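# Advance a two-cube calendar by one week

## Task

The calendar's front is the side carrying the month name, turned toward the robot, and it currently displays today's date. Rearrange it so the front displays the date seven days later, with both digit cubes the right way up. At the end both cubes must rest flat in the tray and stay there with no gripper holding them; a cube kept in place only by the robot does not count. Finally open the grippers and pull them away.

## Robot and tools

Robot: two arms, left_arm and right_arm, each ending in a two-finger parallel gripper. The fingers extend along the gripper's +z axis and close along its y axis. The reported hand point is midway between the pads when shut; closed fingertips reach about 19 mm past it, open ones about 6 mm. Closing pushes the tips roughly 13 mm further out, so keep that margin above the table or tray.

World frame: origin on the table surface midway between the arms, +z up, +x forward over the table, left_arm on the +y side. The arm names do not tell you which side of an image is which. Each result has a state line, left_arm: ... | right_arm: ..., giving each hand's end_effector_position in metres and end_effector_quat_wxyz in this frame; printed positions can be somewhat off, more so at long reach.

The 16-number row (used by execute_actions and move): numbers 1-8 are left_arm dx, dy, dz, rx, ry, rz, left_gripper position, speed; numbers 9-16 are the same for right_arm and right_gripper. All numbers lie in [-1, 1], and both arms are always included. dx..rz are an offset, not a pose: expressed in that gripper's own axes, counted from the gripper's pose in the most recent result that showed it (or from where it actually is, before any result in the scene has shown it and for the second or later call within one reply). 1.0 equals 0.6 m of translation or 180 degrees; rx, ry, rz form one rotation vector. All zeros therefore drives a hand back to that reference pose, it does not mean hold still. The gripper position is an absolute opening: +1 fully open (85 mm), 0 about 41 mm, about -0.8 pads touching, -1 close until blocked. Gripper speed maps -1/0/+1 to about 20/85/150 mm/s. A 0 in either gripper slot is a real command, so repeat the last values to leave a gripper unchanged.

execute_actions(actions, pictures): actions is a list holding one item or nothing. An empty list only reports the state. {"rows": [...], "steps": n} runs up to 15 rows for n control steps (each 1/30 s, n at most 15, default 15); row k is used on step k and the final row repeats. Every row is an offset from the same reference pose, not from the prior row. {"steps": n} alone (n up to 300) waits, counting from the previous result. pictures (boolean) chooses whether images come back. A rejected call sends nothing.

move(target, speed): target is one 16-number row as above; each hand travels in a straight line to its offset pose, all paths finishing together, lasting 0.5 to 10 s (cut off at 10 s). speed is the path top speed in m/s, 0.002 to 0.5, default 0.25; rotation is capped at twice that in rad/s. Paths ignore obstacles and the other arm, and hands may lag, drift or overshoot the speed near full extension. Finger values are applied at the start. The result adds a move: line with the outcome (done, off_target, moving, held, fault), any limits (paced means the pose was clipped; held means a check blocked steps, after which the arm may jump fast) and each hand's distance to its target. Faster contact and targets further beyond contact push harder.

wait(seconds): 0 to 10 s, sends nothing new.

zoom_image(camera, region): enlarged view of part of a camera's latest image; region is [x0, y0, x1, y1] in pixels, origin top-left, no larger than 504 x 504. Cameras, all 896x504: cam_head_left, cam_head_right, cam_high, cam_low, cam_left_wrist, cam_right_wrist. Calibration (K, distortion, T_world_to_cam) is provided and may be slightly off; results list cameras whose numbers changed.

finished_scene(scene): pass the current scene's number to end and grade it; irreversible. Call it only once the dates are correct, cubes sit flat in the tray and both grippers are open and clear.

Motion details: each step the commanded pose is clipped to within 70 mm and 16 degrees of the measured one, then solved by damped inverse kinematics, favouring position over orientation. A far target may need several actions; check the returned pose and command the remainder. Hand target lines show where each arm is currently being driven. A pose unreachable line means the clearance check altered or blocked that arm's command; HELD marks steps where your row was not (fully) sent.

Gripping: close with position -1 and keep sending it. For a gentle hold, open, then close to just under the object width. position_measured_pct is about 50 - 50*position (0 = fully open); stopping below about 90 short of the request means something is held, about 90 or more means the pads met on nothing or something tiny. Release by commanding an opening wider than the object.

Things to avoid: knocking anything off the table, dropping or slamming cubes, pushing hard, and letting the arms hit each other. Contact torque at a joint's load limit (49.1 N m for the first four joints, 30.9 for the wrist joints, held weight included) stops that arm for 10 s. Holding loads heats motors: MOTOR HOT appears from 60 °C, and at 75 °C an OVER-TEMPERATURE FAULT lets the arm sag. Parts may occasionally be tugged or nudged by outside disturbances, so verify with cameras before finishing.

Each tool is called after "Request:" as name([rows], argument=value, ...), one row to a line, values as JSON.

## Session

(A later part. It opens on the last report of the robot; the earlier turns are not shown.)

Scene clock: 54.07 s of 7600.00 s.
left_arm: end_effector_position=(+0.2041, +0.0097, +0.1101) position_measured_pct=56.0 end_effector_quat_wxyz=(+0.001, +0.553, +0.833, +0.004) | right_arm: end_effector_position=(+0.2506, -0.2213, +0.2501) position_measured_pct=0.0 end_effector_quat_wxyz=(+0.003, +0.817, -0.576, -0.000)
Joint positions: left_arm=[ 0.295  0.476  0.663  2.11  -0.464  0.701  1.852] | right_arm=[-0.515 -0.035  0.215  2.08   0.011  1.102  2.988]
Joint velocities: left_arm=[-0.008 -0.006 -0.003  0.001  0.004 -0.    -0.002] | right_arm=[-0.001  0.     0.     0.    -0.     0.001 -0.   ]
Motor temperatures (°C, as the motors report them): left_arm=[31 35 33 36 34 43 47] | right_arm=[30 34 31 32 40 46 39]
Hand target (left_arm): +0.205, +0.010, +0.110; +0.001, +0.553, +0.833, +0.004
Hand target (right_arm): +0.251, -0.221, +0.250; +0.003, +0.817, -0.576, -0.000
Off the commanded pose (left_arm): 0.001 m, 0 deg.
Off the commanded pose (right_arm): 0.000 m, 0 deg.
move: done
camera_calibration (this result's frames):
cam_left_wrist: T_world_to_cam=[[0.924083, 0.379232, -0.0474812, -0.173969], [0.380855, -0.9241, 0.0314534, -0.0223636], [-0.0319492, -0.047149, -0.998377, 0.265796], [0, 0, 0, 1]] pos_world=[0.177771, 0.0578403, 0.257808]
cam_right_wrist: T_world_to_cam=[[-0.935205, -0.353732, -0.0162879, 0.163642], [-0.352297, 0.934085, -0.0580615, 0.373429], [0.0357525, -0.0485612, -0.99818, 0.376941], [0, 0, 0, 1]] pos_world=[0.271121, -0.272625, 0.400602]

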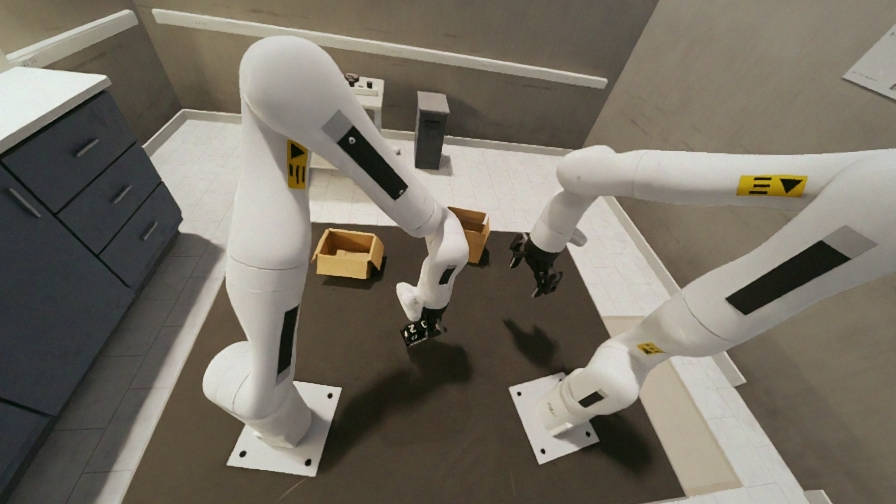

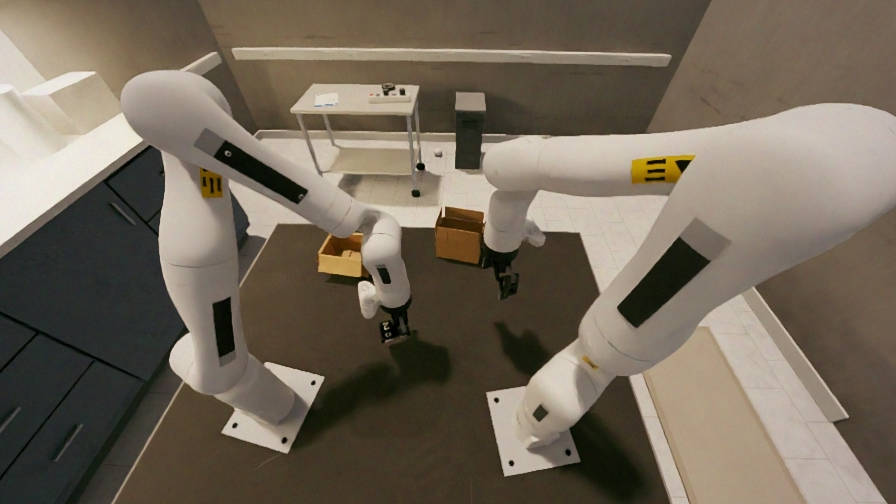

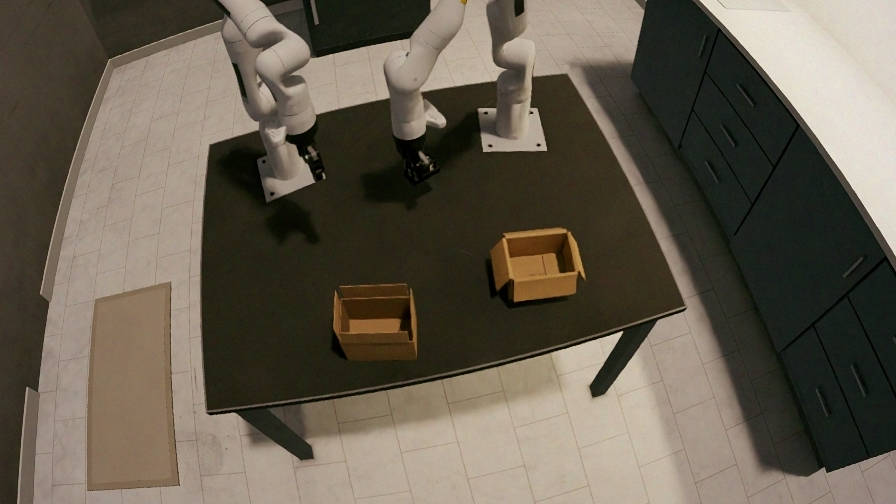

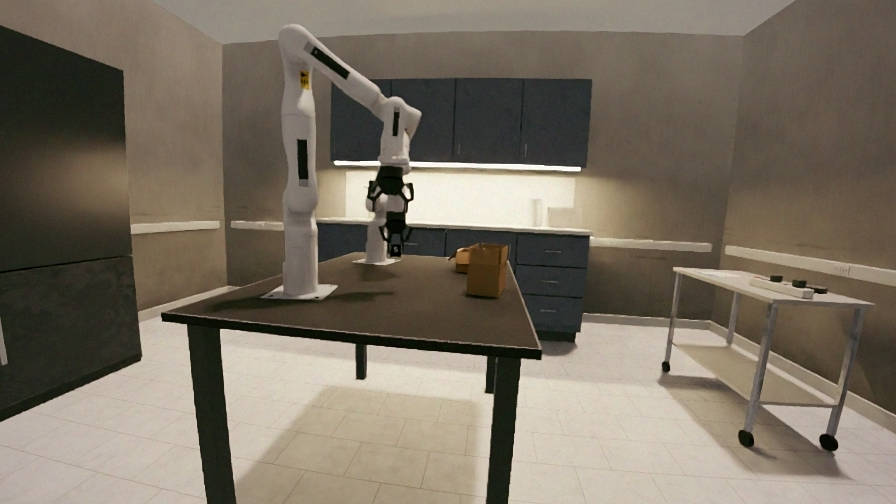

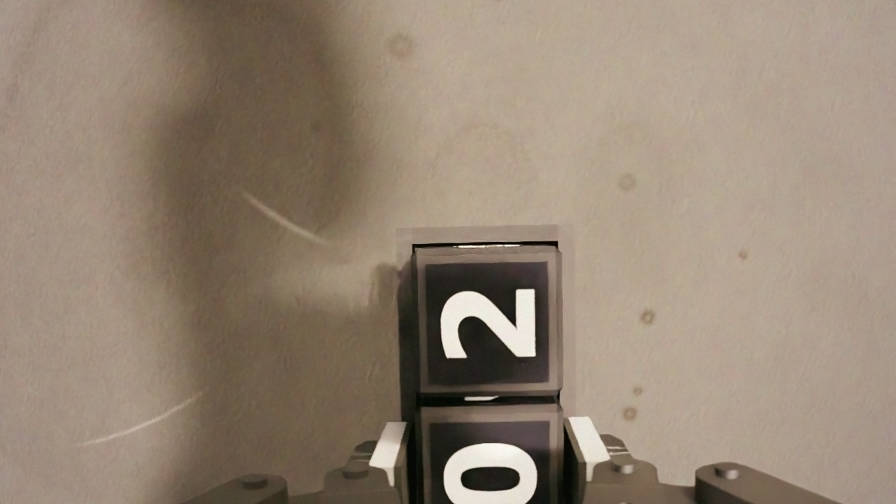

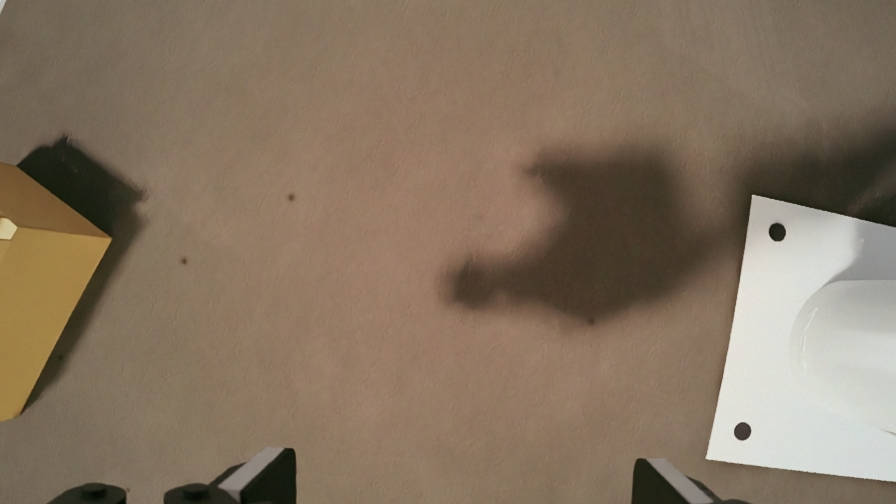

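Request:
move(target=[0,0,0.129,0,0,0,-1,0.3,0,0,0,0,0,0,1,0], speed=0.05)

Request:
execute_actions([
  {"rows":[[0,0,0,0,0,0,0.2,0,0,0,0,0,0,0,1,0]],"steps":12},
])

Scene clock: 59.57 s of 7600.00 s.
left_arm: end_effector_position=(+0.2050, +0.0100, +0.0327) position_measured_pct=56.0 end_effector_quat_wxyz=(+0.001, +0.553, +0.833, +0.004) | right_arm: end_effector_position=(+0.2506, -0.2213, +0.2501) position_measured_pct=0.0 end_effector_quat_wxyz=(+0.003, +0.817, -0.576, -0.000)
Joint positions: left_arm=[ 0.448  0.642  0.464  2.173 -0.658  0.468  2.019] | right_arm=[-0.515 -0.035  0.215  2.08   0.011  1.102  2.988]
Joint velocities: left_arm=[ 0.004  0.005  0.002 -0.    -0.002  0.001  0.003] | right_arm=[-0.     0.    -0.    -0.    -0.    -0.002  0.   ]
Motor temperatures (°C, as the motors report them): left_arm=[31 35 33 36 34 43 47] | right_arm=[30 34 31 32 40 46 39]
Hand target (left_arm): +0.205, +0.010, +0.033; +0.001, +0.554, +0.833, +0.004
Hand target (right_arm): +0.251, -0.221, +0.250; +0.003, +0.817, -0.576, -0.000
Off the commanded pose (left_arm): 0.000 m, 0 deg.
Off the commanded pose (right_arm): 0.000 m, 0 deg.
After step 90, 0.67 s passed at rest.
move: done
camera_calibration (this result's frames):
cam_left_wrist: T_world_to_cam=[[0.923909, 0.379767, -0.0465753, -0.178595], [0.381355, -0.923885, 0.0316966, -0.0200617], [-0.030993, -0.0470465, -0.998412, 0.188408], [0, 0, 0, 1]] pos_world=[0.178496, 0.0581537, 0.180427]
cam_right_wrist: T_world_to_cam=[[-0.935205, -0.353732, -0.0162889, 0.163643], [-0.352297, 0.934085, -0.0580617, 0.37343], [0.0357535, -0.048561, -0.99818, 0.376941], [0, 0, 0, 1]] pos_world=[0.271121, -0.272625, 0.400603]

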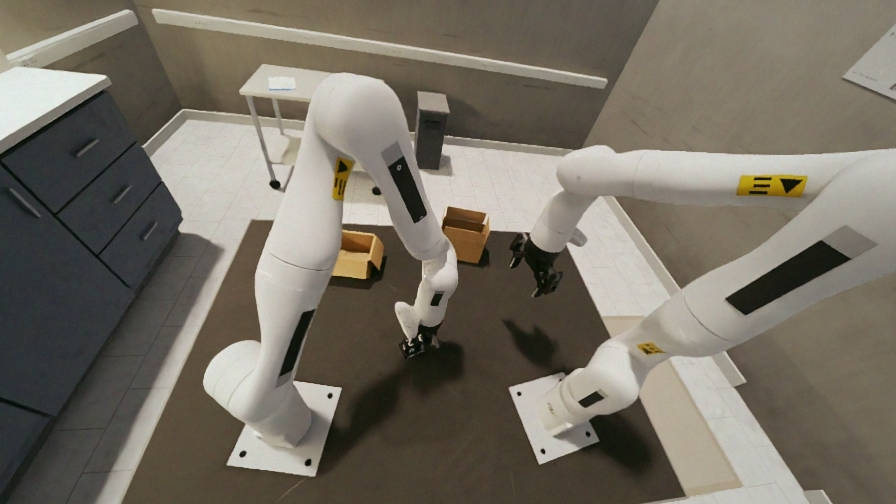

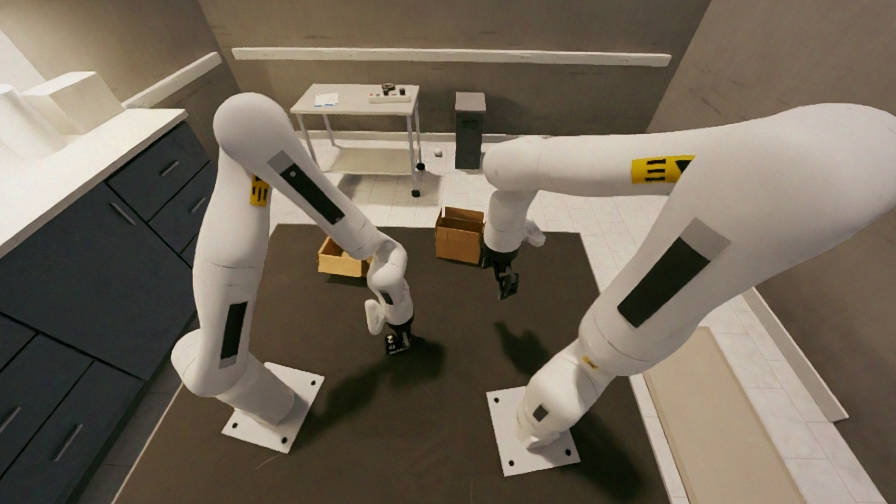

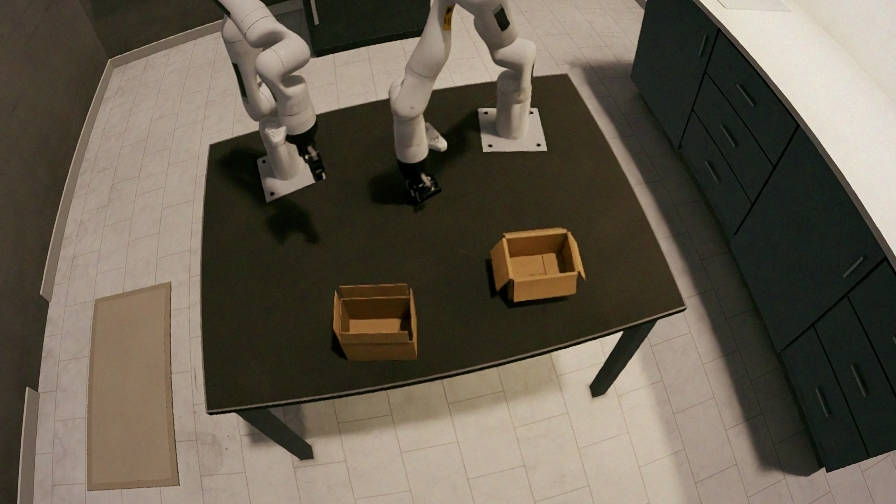

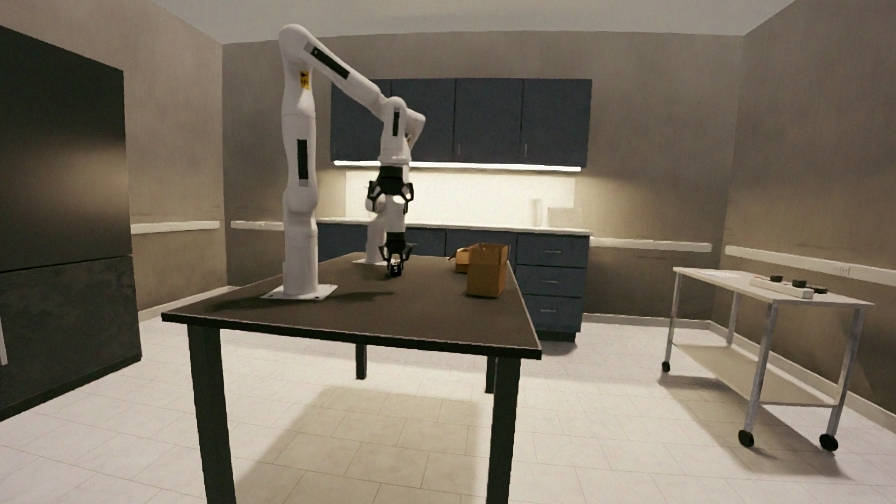

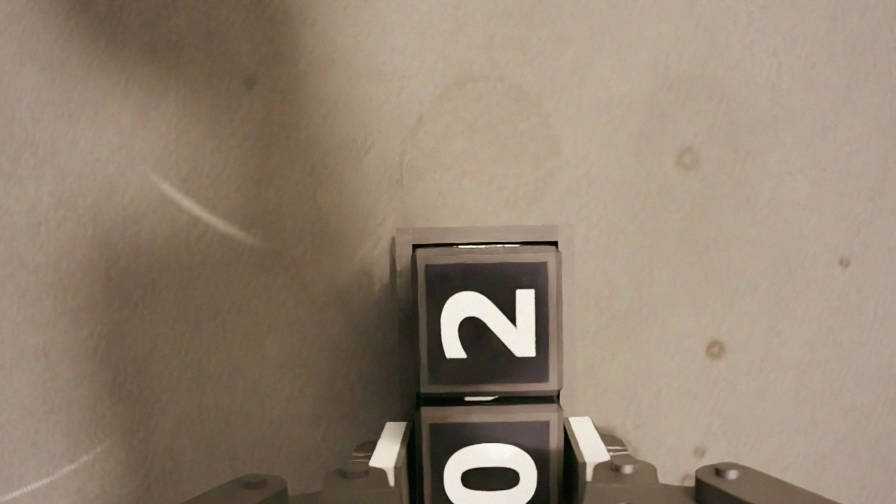

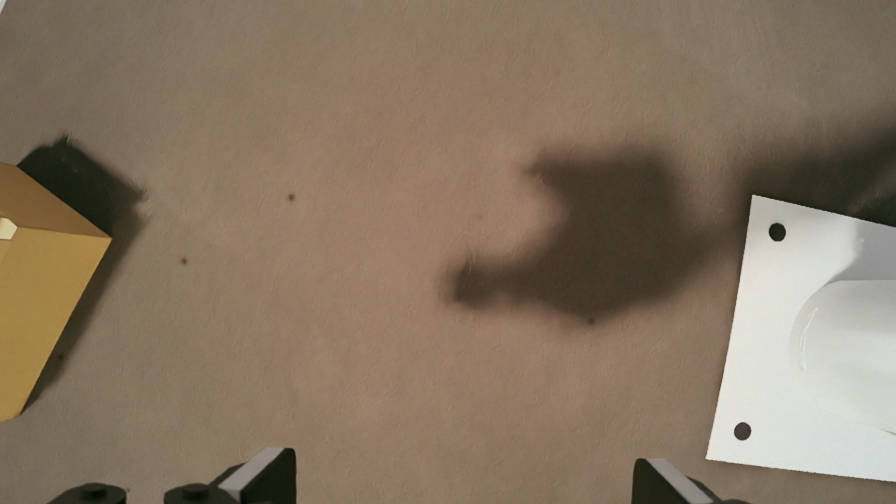

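Scene clock: 59.97 s of 7600.00 s.
left_arm: end_effector_position=(+0.2050, +0.0100, +0.0327) position_measured_pct=40.1 end_effector_quat_wxyz=(+0.001, +0.553, +0.833, +0.004) | right_arm: end_effector_position=(+0.2506, -0.2213, +0.2501) position_measured_pct=0.0 end_effector_quat_wxyz=(+0.003, +0.817, -0.576, -0.000)
Joint positions: left_arm=[ 0.448  0.642  0.464  2.173 -0.658  0.468  2.019] | right_arm=[-0.515 -0.035  0.215  2.08   0.011  1.102  2.988]
Joint velocities: left_arm=[-0.001  0.001 -0.001  0.     0.001 -0.     0.   ] | right_arm=[ 0.     0.    -0.001  0.     0.    -0.    -0.   ]
Motor temperatures (°C, as the motors report them): left_arm=[31 35 33 36 34 43 47] | right_arm=[30 34 31 32 40 46 39]
Hand target (left_arm): +0.205, +0.010, +0.033; +0.001, +0.553, +0.833, +0.004
Hand target (right_arm): +0.251, -0.221, +0.250; +0.003, +0.817, -0.576, -0.000
Off the commanded pose (left_arm): 0.000 m, 0 deg.
Off the commanded pose (right_arm): 0.000 m, 0 deg.
Steps of this call (steps 1 to 12: all 12 steps of this action). Readings (end_effector_position | what the end effector reports):
1: left_arm (+0.2050, +0.0101, +0.0327) | right_arm (+0.2506, -0.2213, +0.2501) | left_arm position_measured_pct=56.0 | right_arm position_measured_pct=0.0
2: left_arm (+0.2050, +0.0101, +0.0327) | right_arm (+0.2506, -0.2213, +0.2501) | left_arm position_measured_pct=56.0 | right_arm position_measured_pct=0.0
4: left_arm (+0.2050, +0.0101, +0.0327) | right_arm (+0.2506, -0.2213, +0.2501) | left_arm position_measured_pct=50.8 | right_arm position_measured_pct=0.0
8: left_arm (+0.2050, +0.0100, +0.0327) | right_arm (+0.2506, -0.2213, +0.2501) | left_arm position_measured_pct=41.7 | right_arm position_measured_pct=0.0
12: the state above
camera_calibration (this result's frames):
cam_left_wrist: T_world_to_cam=[[0.923906, 0.379774, -0.0465724, -0.178598], [0.381362, -0.923882, 0.0317088, -0.0200685], [-0.0309852, -0.0470569, -0.998412, 0.18841], [0, 0, 0, 1]] pos_world=[0.178499, 0.058152, 0.180429]
cam_right_wrist: T_world_to_cam=[[-0.935205, -0.353731, -0.0162903, 0.163645], [-0.352297, 0.934086, -0.0580619, 0.37343], [0.0357548, -0.0485607, -0.99818, 0.376941], [0, 0, 0, 1]] pos_world=[0.271122, -0.272624, 0.400603]

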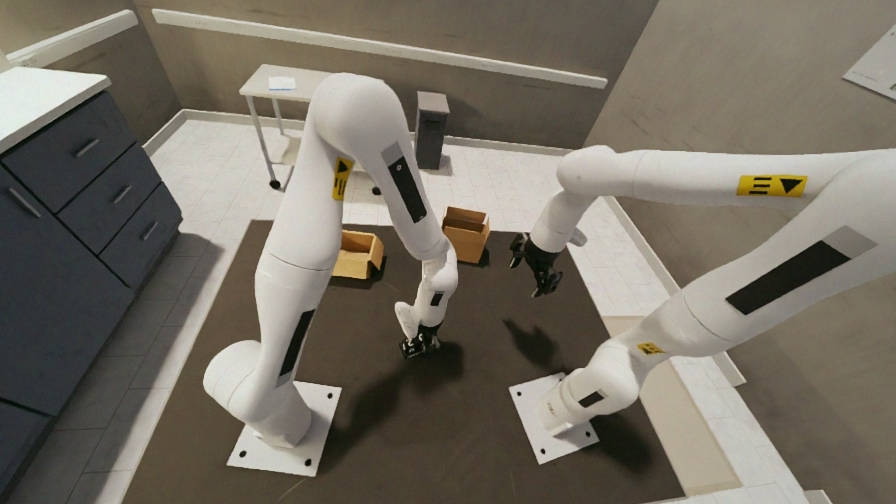

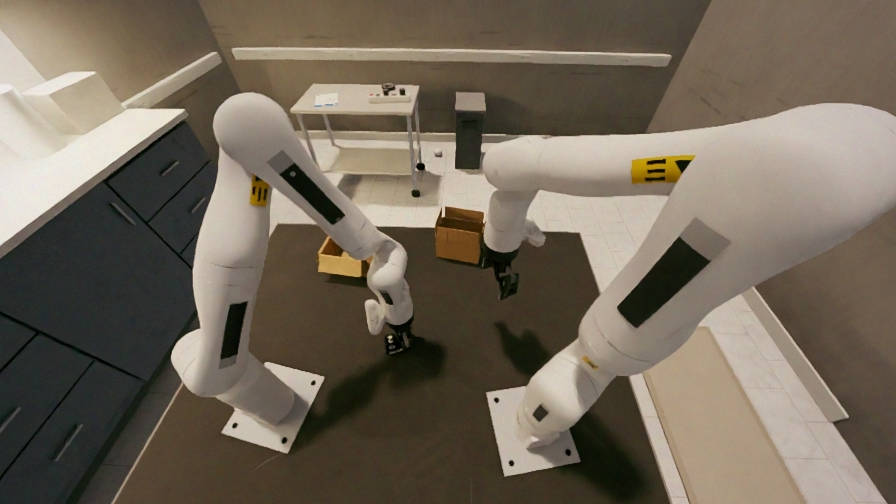

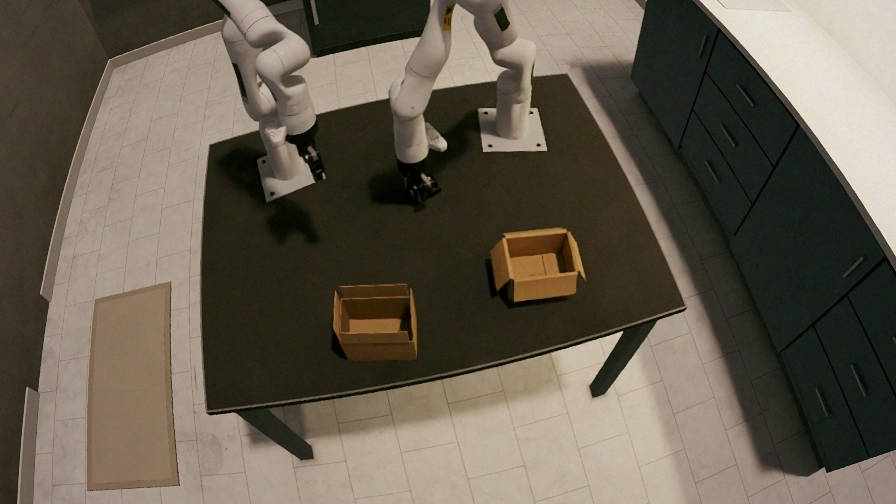

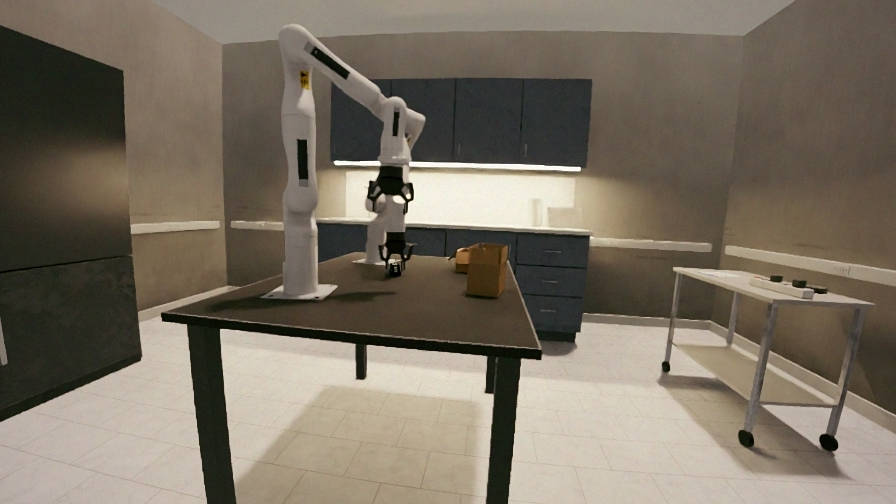

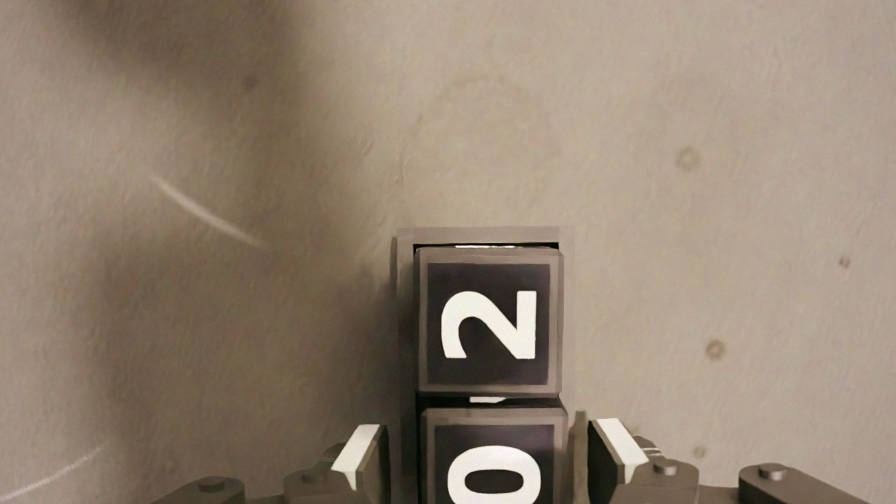

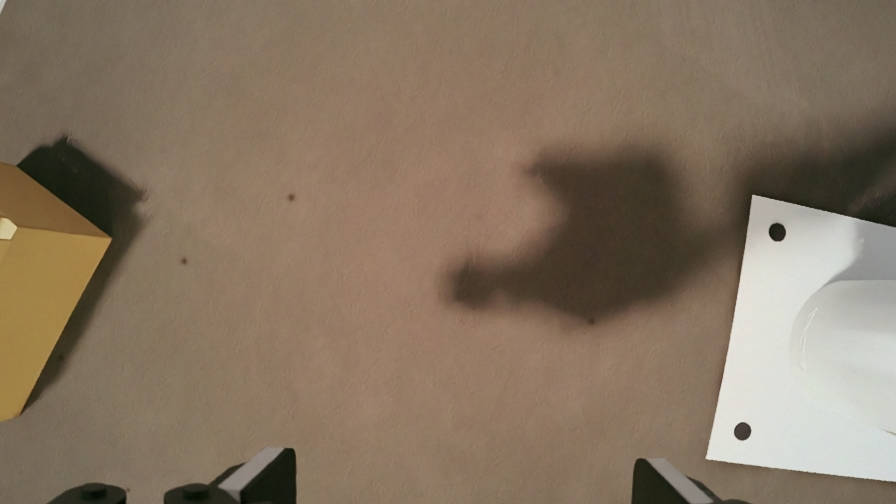

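Request:
zoom_image(camera="cam_low", region=[365,240,425,285])

Region (365, 240, 425, 285) of cam_low's 896x504 image, scaled by 8.400, with more detail than that image has; it fills the top 378 rows of this view, and the rest is white.

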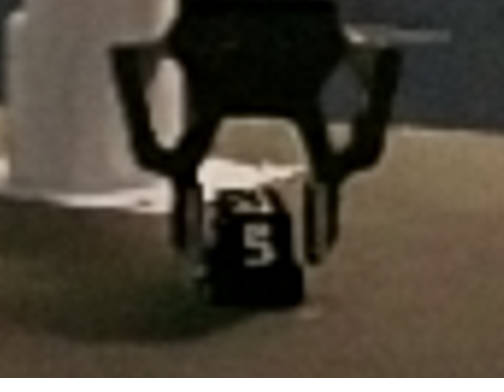

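Request:
move(target=[0,0,-0.012,0,0,0,0.2,0,0,0,0,0,0,0,1,0], speed=0.05)

Request:
execute_actions([
  {"rows":[[0,0,0,0,0,0,-1,0.3,0,0,0,0,0,0,1,0]],"steps":15},
], pictures=false)

Request:
move(target=[0,0,-0.1,0,0,0,-1,0.3,0,0,0,0,0,0,1,0], speed=0.1)

Scene clock: 65.00 s of 7600.00 s.
left_arm: end_effector_position=(+0.2048, +0.0100, +0.0399) position_measured_pct=40.1 end_effector_quat_wxyz=(+0.001, +0.553, +0.833, +0.004) | right_arm: end_effector_position=(+0.2506, -0.2213, +0.2501) position_measured_pct=0.0 end_effector_quat_wxyz=(+0.003, +0.817, -0.576, -0.000)
Joint positions: left_arm=[ 0.432  0.626  0.486  2.17  -0.641  0.49   2.004] | right_arm=[-0.515 -0.035  0.215  2.08   0.011  1.102  2.988]
Joint velocities: left_arm=[-0.001 -0.003 -0.    -0.001 -0.    -0.    -0.001] | right_arm=[-0. -0. -0.  0. -0.  0. -0.]
Motor temperatures (°C, as the motors report them): left_arm=[31 35 33 36 34 43 47] | right_arm=[30 34 31 32 40 46 39]
Hand target (left_arm): +0.205, +0.010, +0.040; +0.001, +0.553, +0.833, +0.004
Hand target (right_arm): +0.251, -0.221, +0.250; +0.003, +0.817, -0.576, -0.000
Off the commanded pose (left_arm): 0.000 m, 0 deg.
Off the commanded pose (right_arm): 0.000 m, 0 deg.
After step 90, 1.33 s passed at rest.
move: done
camera_calibration (this result's frames):
cam_left_wrist: T_world_to_cam=[[0.923972, 0.379596, -0.0467183, -0.178114], [0.381187, -0.923958, 0.0315799, -0.0202318], [-0.0311782, -0.0469873, -0.998409, 0.195587], [0, 0, 0, 1]] pos_world=[0.178382, 0.0581081, 0.187593]
cam_right_wrist: T_world_to_cam=[[-0.935205, -0.353731, -0.0162916, 0.163646], [-0.352297, 0.934086, -0.058062, 0.37343], [0.0357561, -0.0485604, -0.99818, 0.376941], [0, 0, 0, 1]] pos_world=[0.271122, -0.272624, 0.400603]

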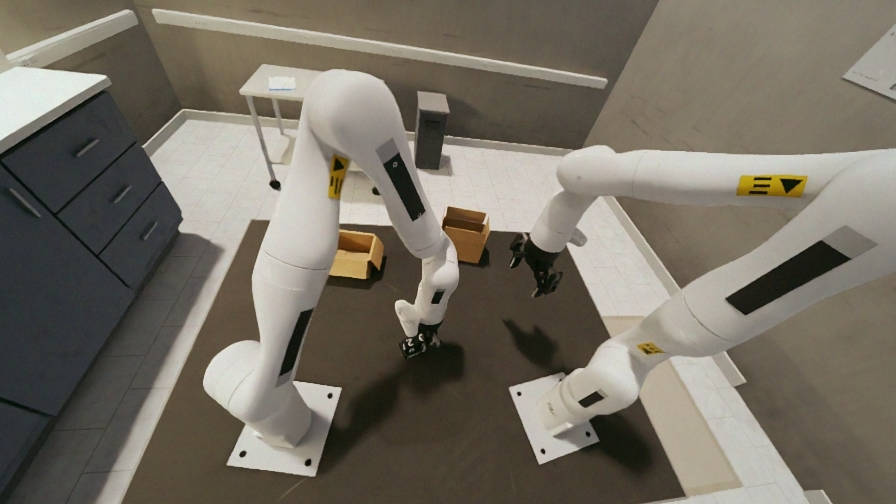

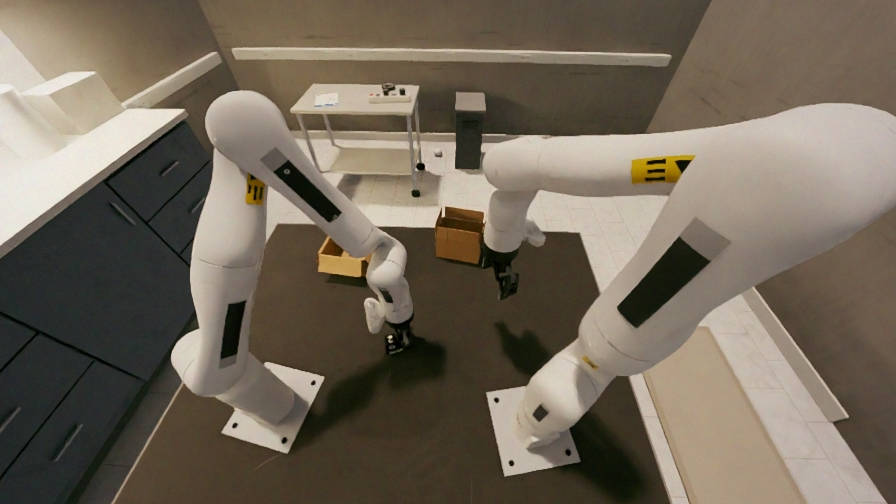

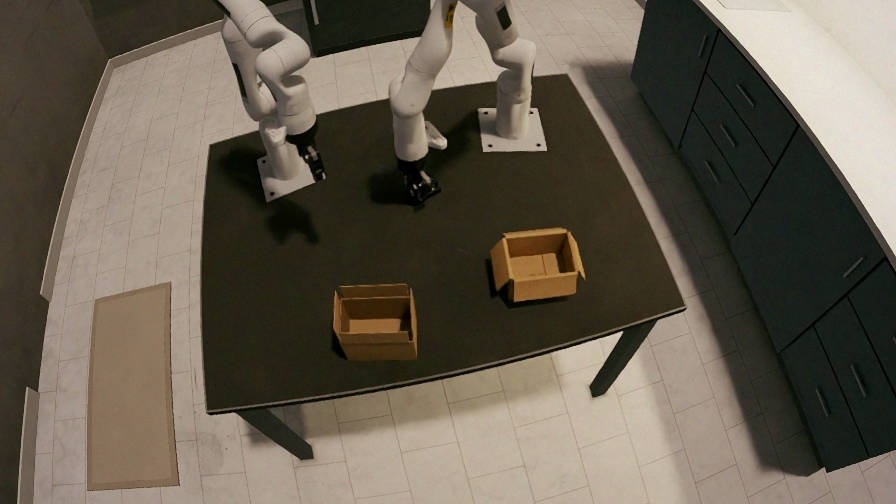

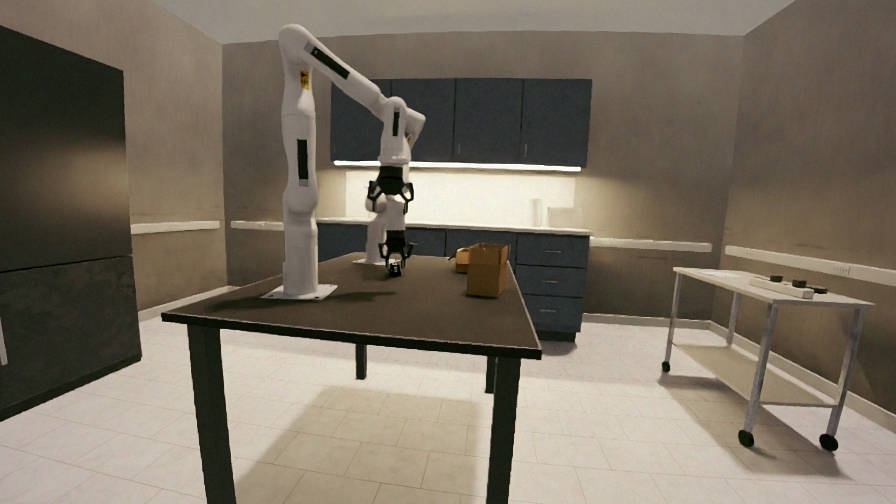

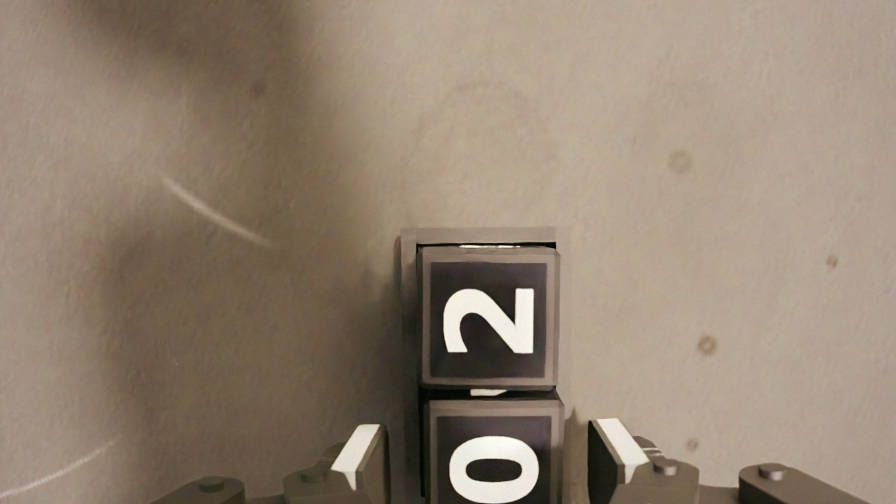

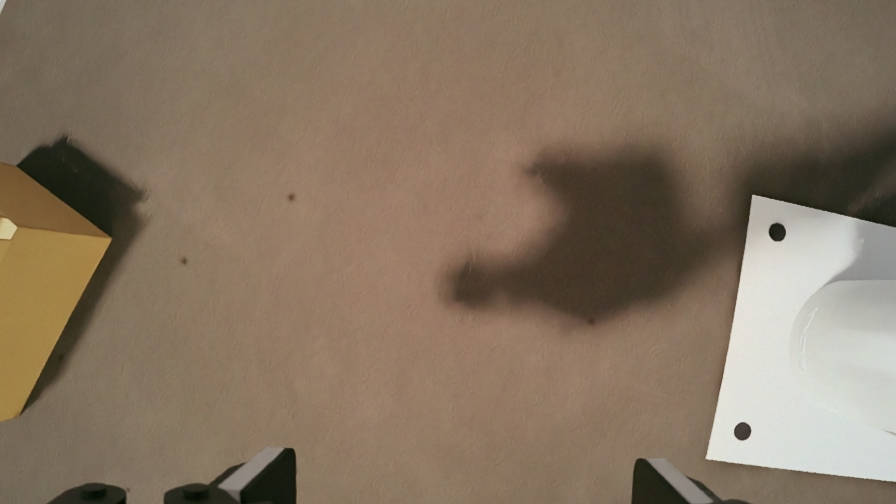

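Scene clock: 65.50 s of 7600.00 s.
left_arm: end_effector_position=(+0.2049, +0.0099, +0.0404) position_measured_pct=62.3 end_effector_quat_wxyz=(+0.002, +0.553, +0.833, +0.004) | right_arm: end_effector_position=(+0.2506, -0.2213, +0.2501) position_measured_pct=0.0 end_effector_quat_wxyz=(+0.003, +0.817, -0.576, -0.000)
Joint positions: left_arm=[ 0.433  0.625  0.487  2.17  -0.64   0.491  2.004] | right_arm=[-0.515 -0.035  0.215  2.08   0.011  1.102  2.988]
Joint velocities: left_arm=[-0.     0.001 -0.001  0.001  0.001 -0.    -0.   ] | right_arm=[-0.001 -0.     0.001 -0.    -0.    -0.    -0.   ]
Motor temperatures (°C, as the motors report them): left_arm=[31 35 33 36 34 43 47] | right_arm=[30 34 31 32 40 46 39]
Hand target (left_arm): +0.205, +0.010, +0.040; +0.001, +0.553, +0.833, +0.004
Hand target (right_arm): +0.251, -0.221, +0.250; +0.003, +0.817, -0.576, -0.000
Off the commanded pose (left_arm): 0.001 m, 0 deg.
Off the commanded pose (right_arm): 0.000 m, 0 deg.
Steps of this call (steps 1 to 15: all 15 steps of this action). Readings (end_effector_position | what the end effector reports):
1: left_arm (+0.2048, +0.0100, +0.0399) | right_arm (+0.2506, -0.2213, +0.2501) | left_arm position_measured_pct=40.1 | right_arm position_measured_pct=0.0
2: left_arm (+0.2048, +0.0100, +0.0399) | right_arm (+0.2506, -0.2213, +0.2501) | left_arm position_measured_pct=40.9 | right_arm position_measured_pct=0.0
4: left_arm (+0.2048, +0.0100, +0.0399) | right_arm (+0.2506, -0.2213, +0.2501) | left_arm position_measured_pct=46.0 | right_arm position_measured_pct=0.0
8: left_arm (+0.2048, +0.0100, +0.0402) | right_arm (+0.2506, -0.2213, +0.2501) | left_arm position_measured_pct=59.5 | right_arm position_measured_pct=0.0
15: the state above

Scene clock: 66.67 s of 7600.00 s.
left_arm: end_effector_position=(+0.2040, +0.0097, +0.1002) position_measured_pct=62.3 end_effector_quat_wxyz=(+0.001, +0.554, +0.833, +0.004) | right_arm: end_effector_position=(+0.2506, -0.2213, +0.2501) position_measured_pct=0.0 end_effector_quat_wxyz=(+0.003, +0.817, -0.576, -0.000)
Joint positions: left_arm=[ 0.315  0.496  0.639  2.122 -0.487  0.671  1.873] | right_arm=[-0.515 -0.035  0.215  2.08   0.011  1.102  2.988]
Joint velocities: left_arm=[-0.005 -0.007 -0.002  0.002  0.001  0.002 -0.003] | right_arm=[-0.     0.    -0.001 -0.    -0.    -0.     0.   ]
Motor temperatures (°C, as the motors report them): left_arm=[31 35 33 36 34 43 47] | right_arm=[30 34 31 32 40 46 39]
Hand target (left_arm): +0.204, +0.010, +0.100; +0.001, +0.553, +0.833, +0.004
Hand target (right_arm): +0.251, -0.221, +0.250; +0.003, +0.817, -0.576, -0.000
Off the commanded pose (left_arm): 0.000 m, 0 deg.
Off the commanded pose (right_arm): 0.000 m, 0 deg.
move: done
camera_calibration (this result's frames):
cam_left_wrist: T_world_to_cam=[[0.92434, 0.378666, -0.046976, -0.174433], [0.380275, -0.924329, 0.0317471, -0.0219385], [-0.0313997, -0.0472089, -0.998391, 0.255847], [0, 0, 0, 1]] pos_world=[0.177612, 0.0578518, 0.247938]
cam_right_wrist: T_world_to_cam=[[-0.935205, -0.353731, -0.0162942, 0.163648], [-0.352296, 0.934086, -0.0580622, 0.37343], [0.0357586, -0.0485597, -0.99818, 0.37694], [0, 0, 0, 1]] pos_world=[0.271123, -0.272624, 0.400603]

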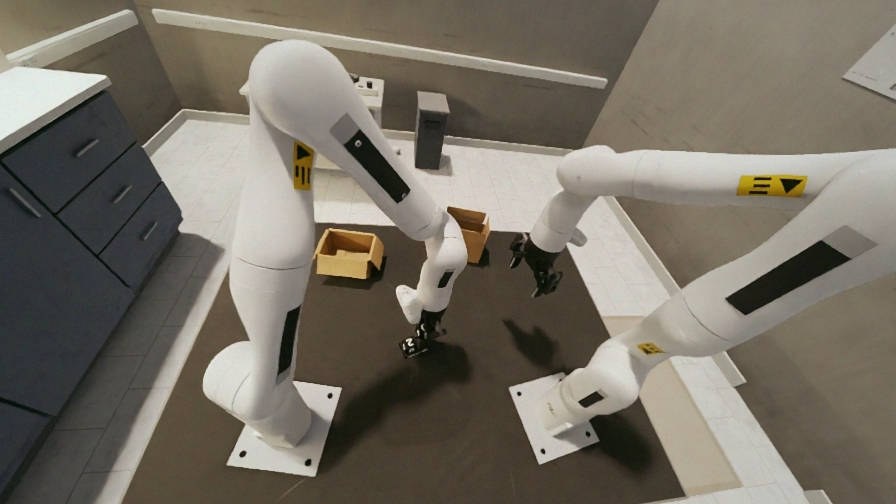

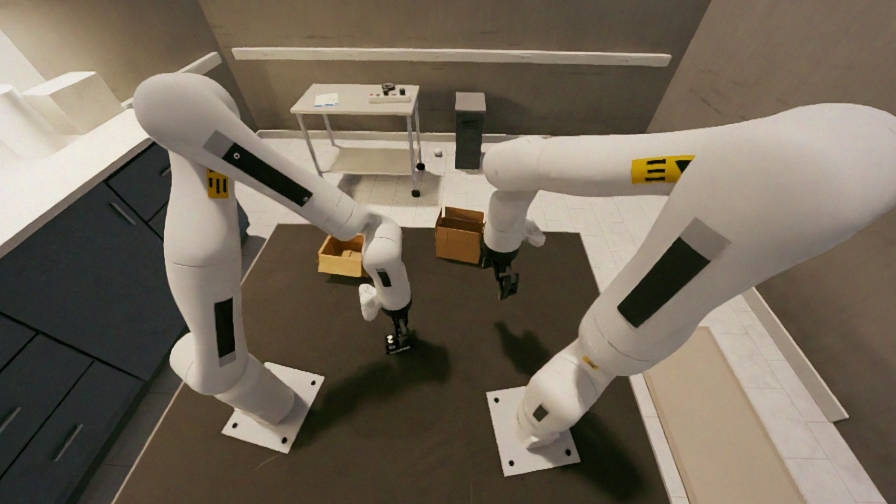

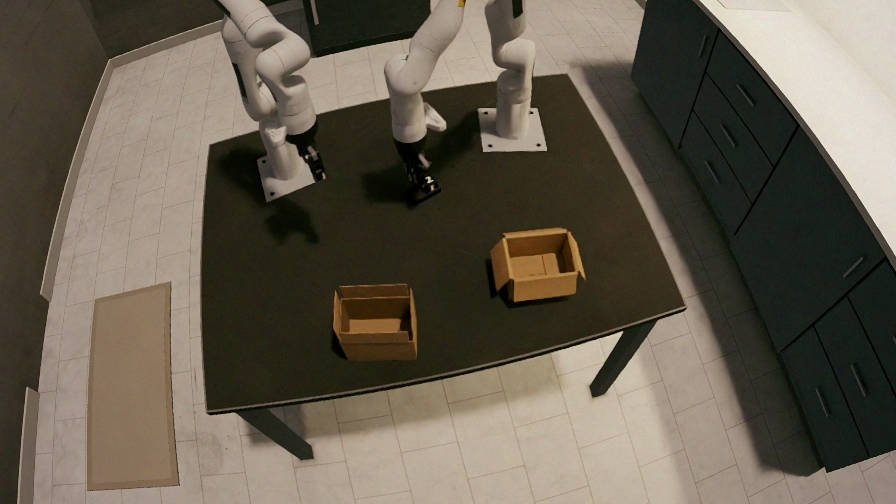

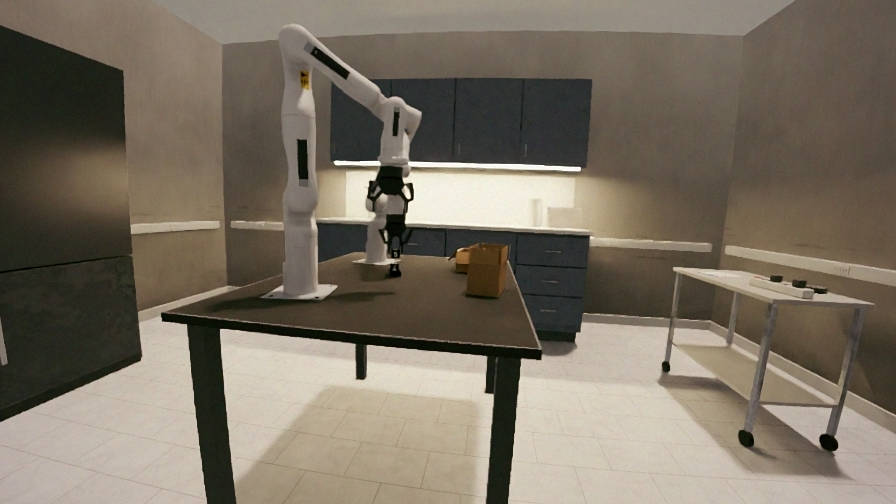

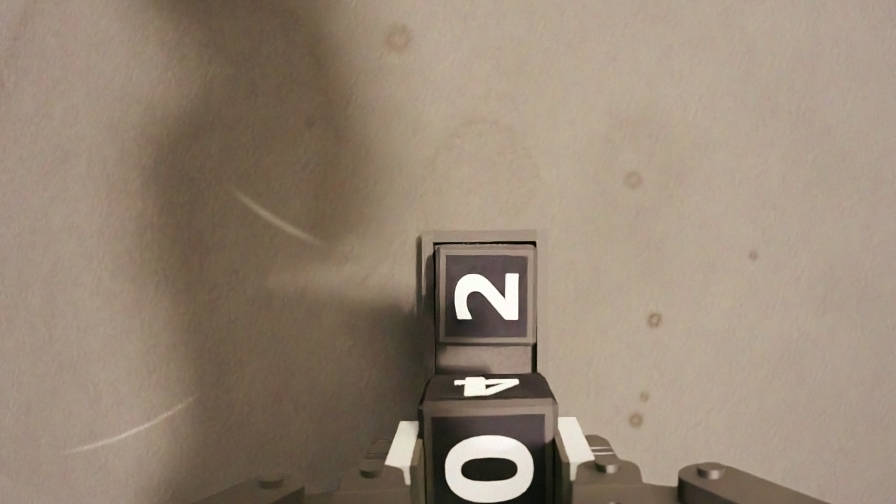

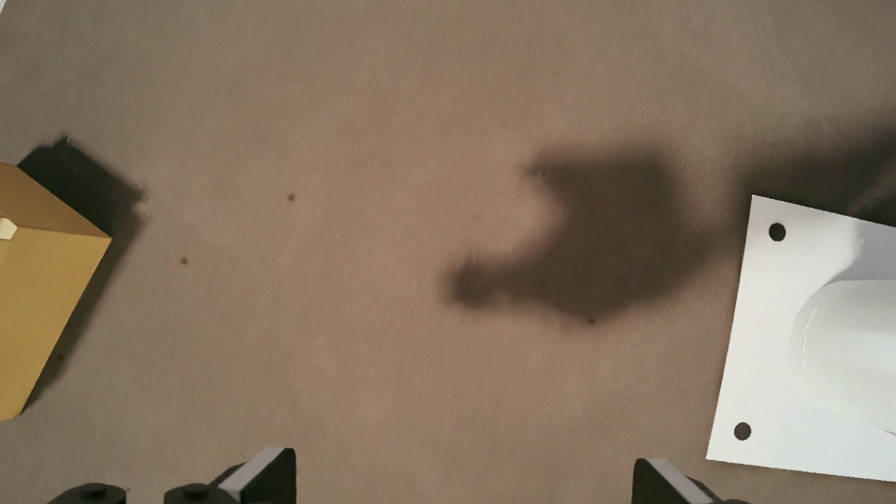

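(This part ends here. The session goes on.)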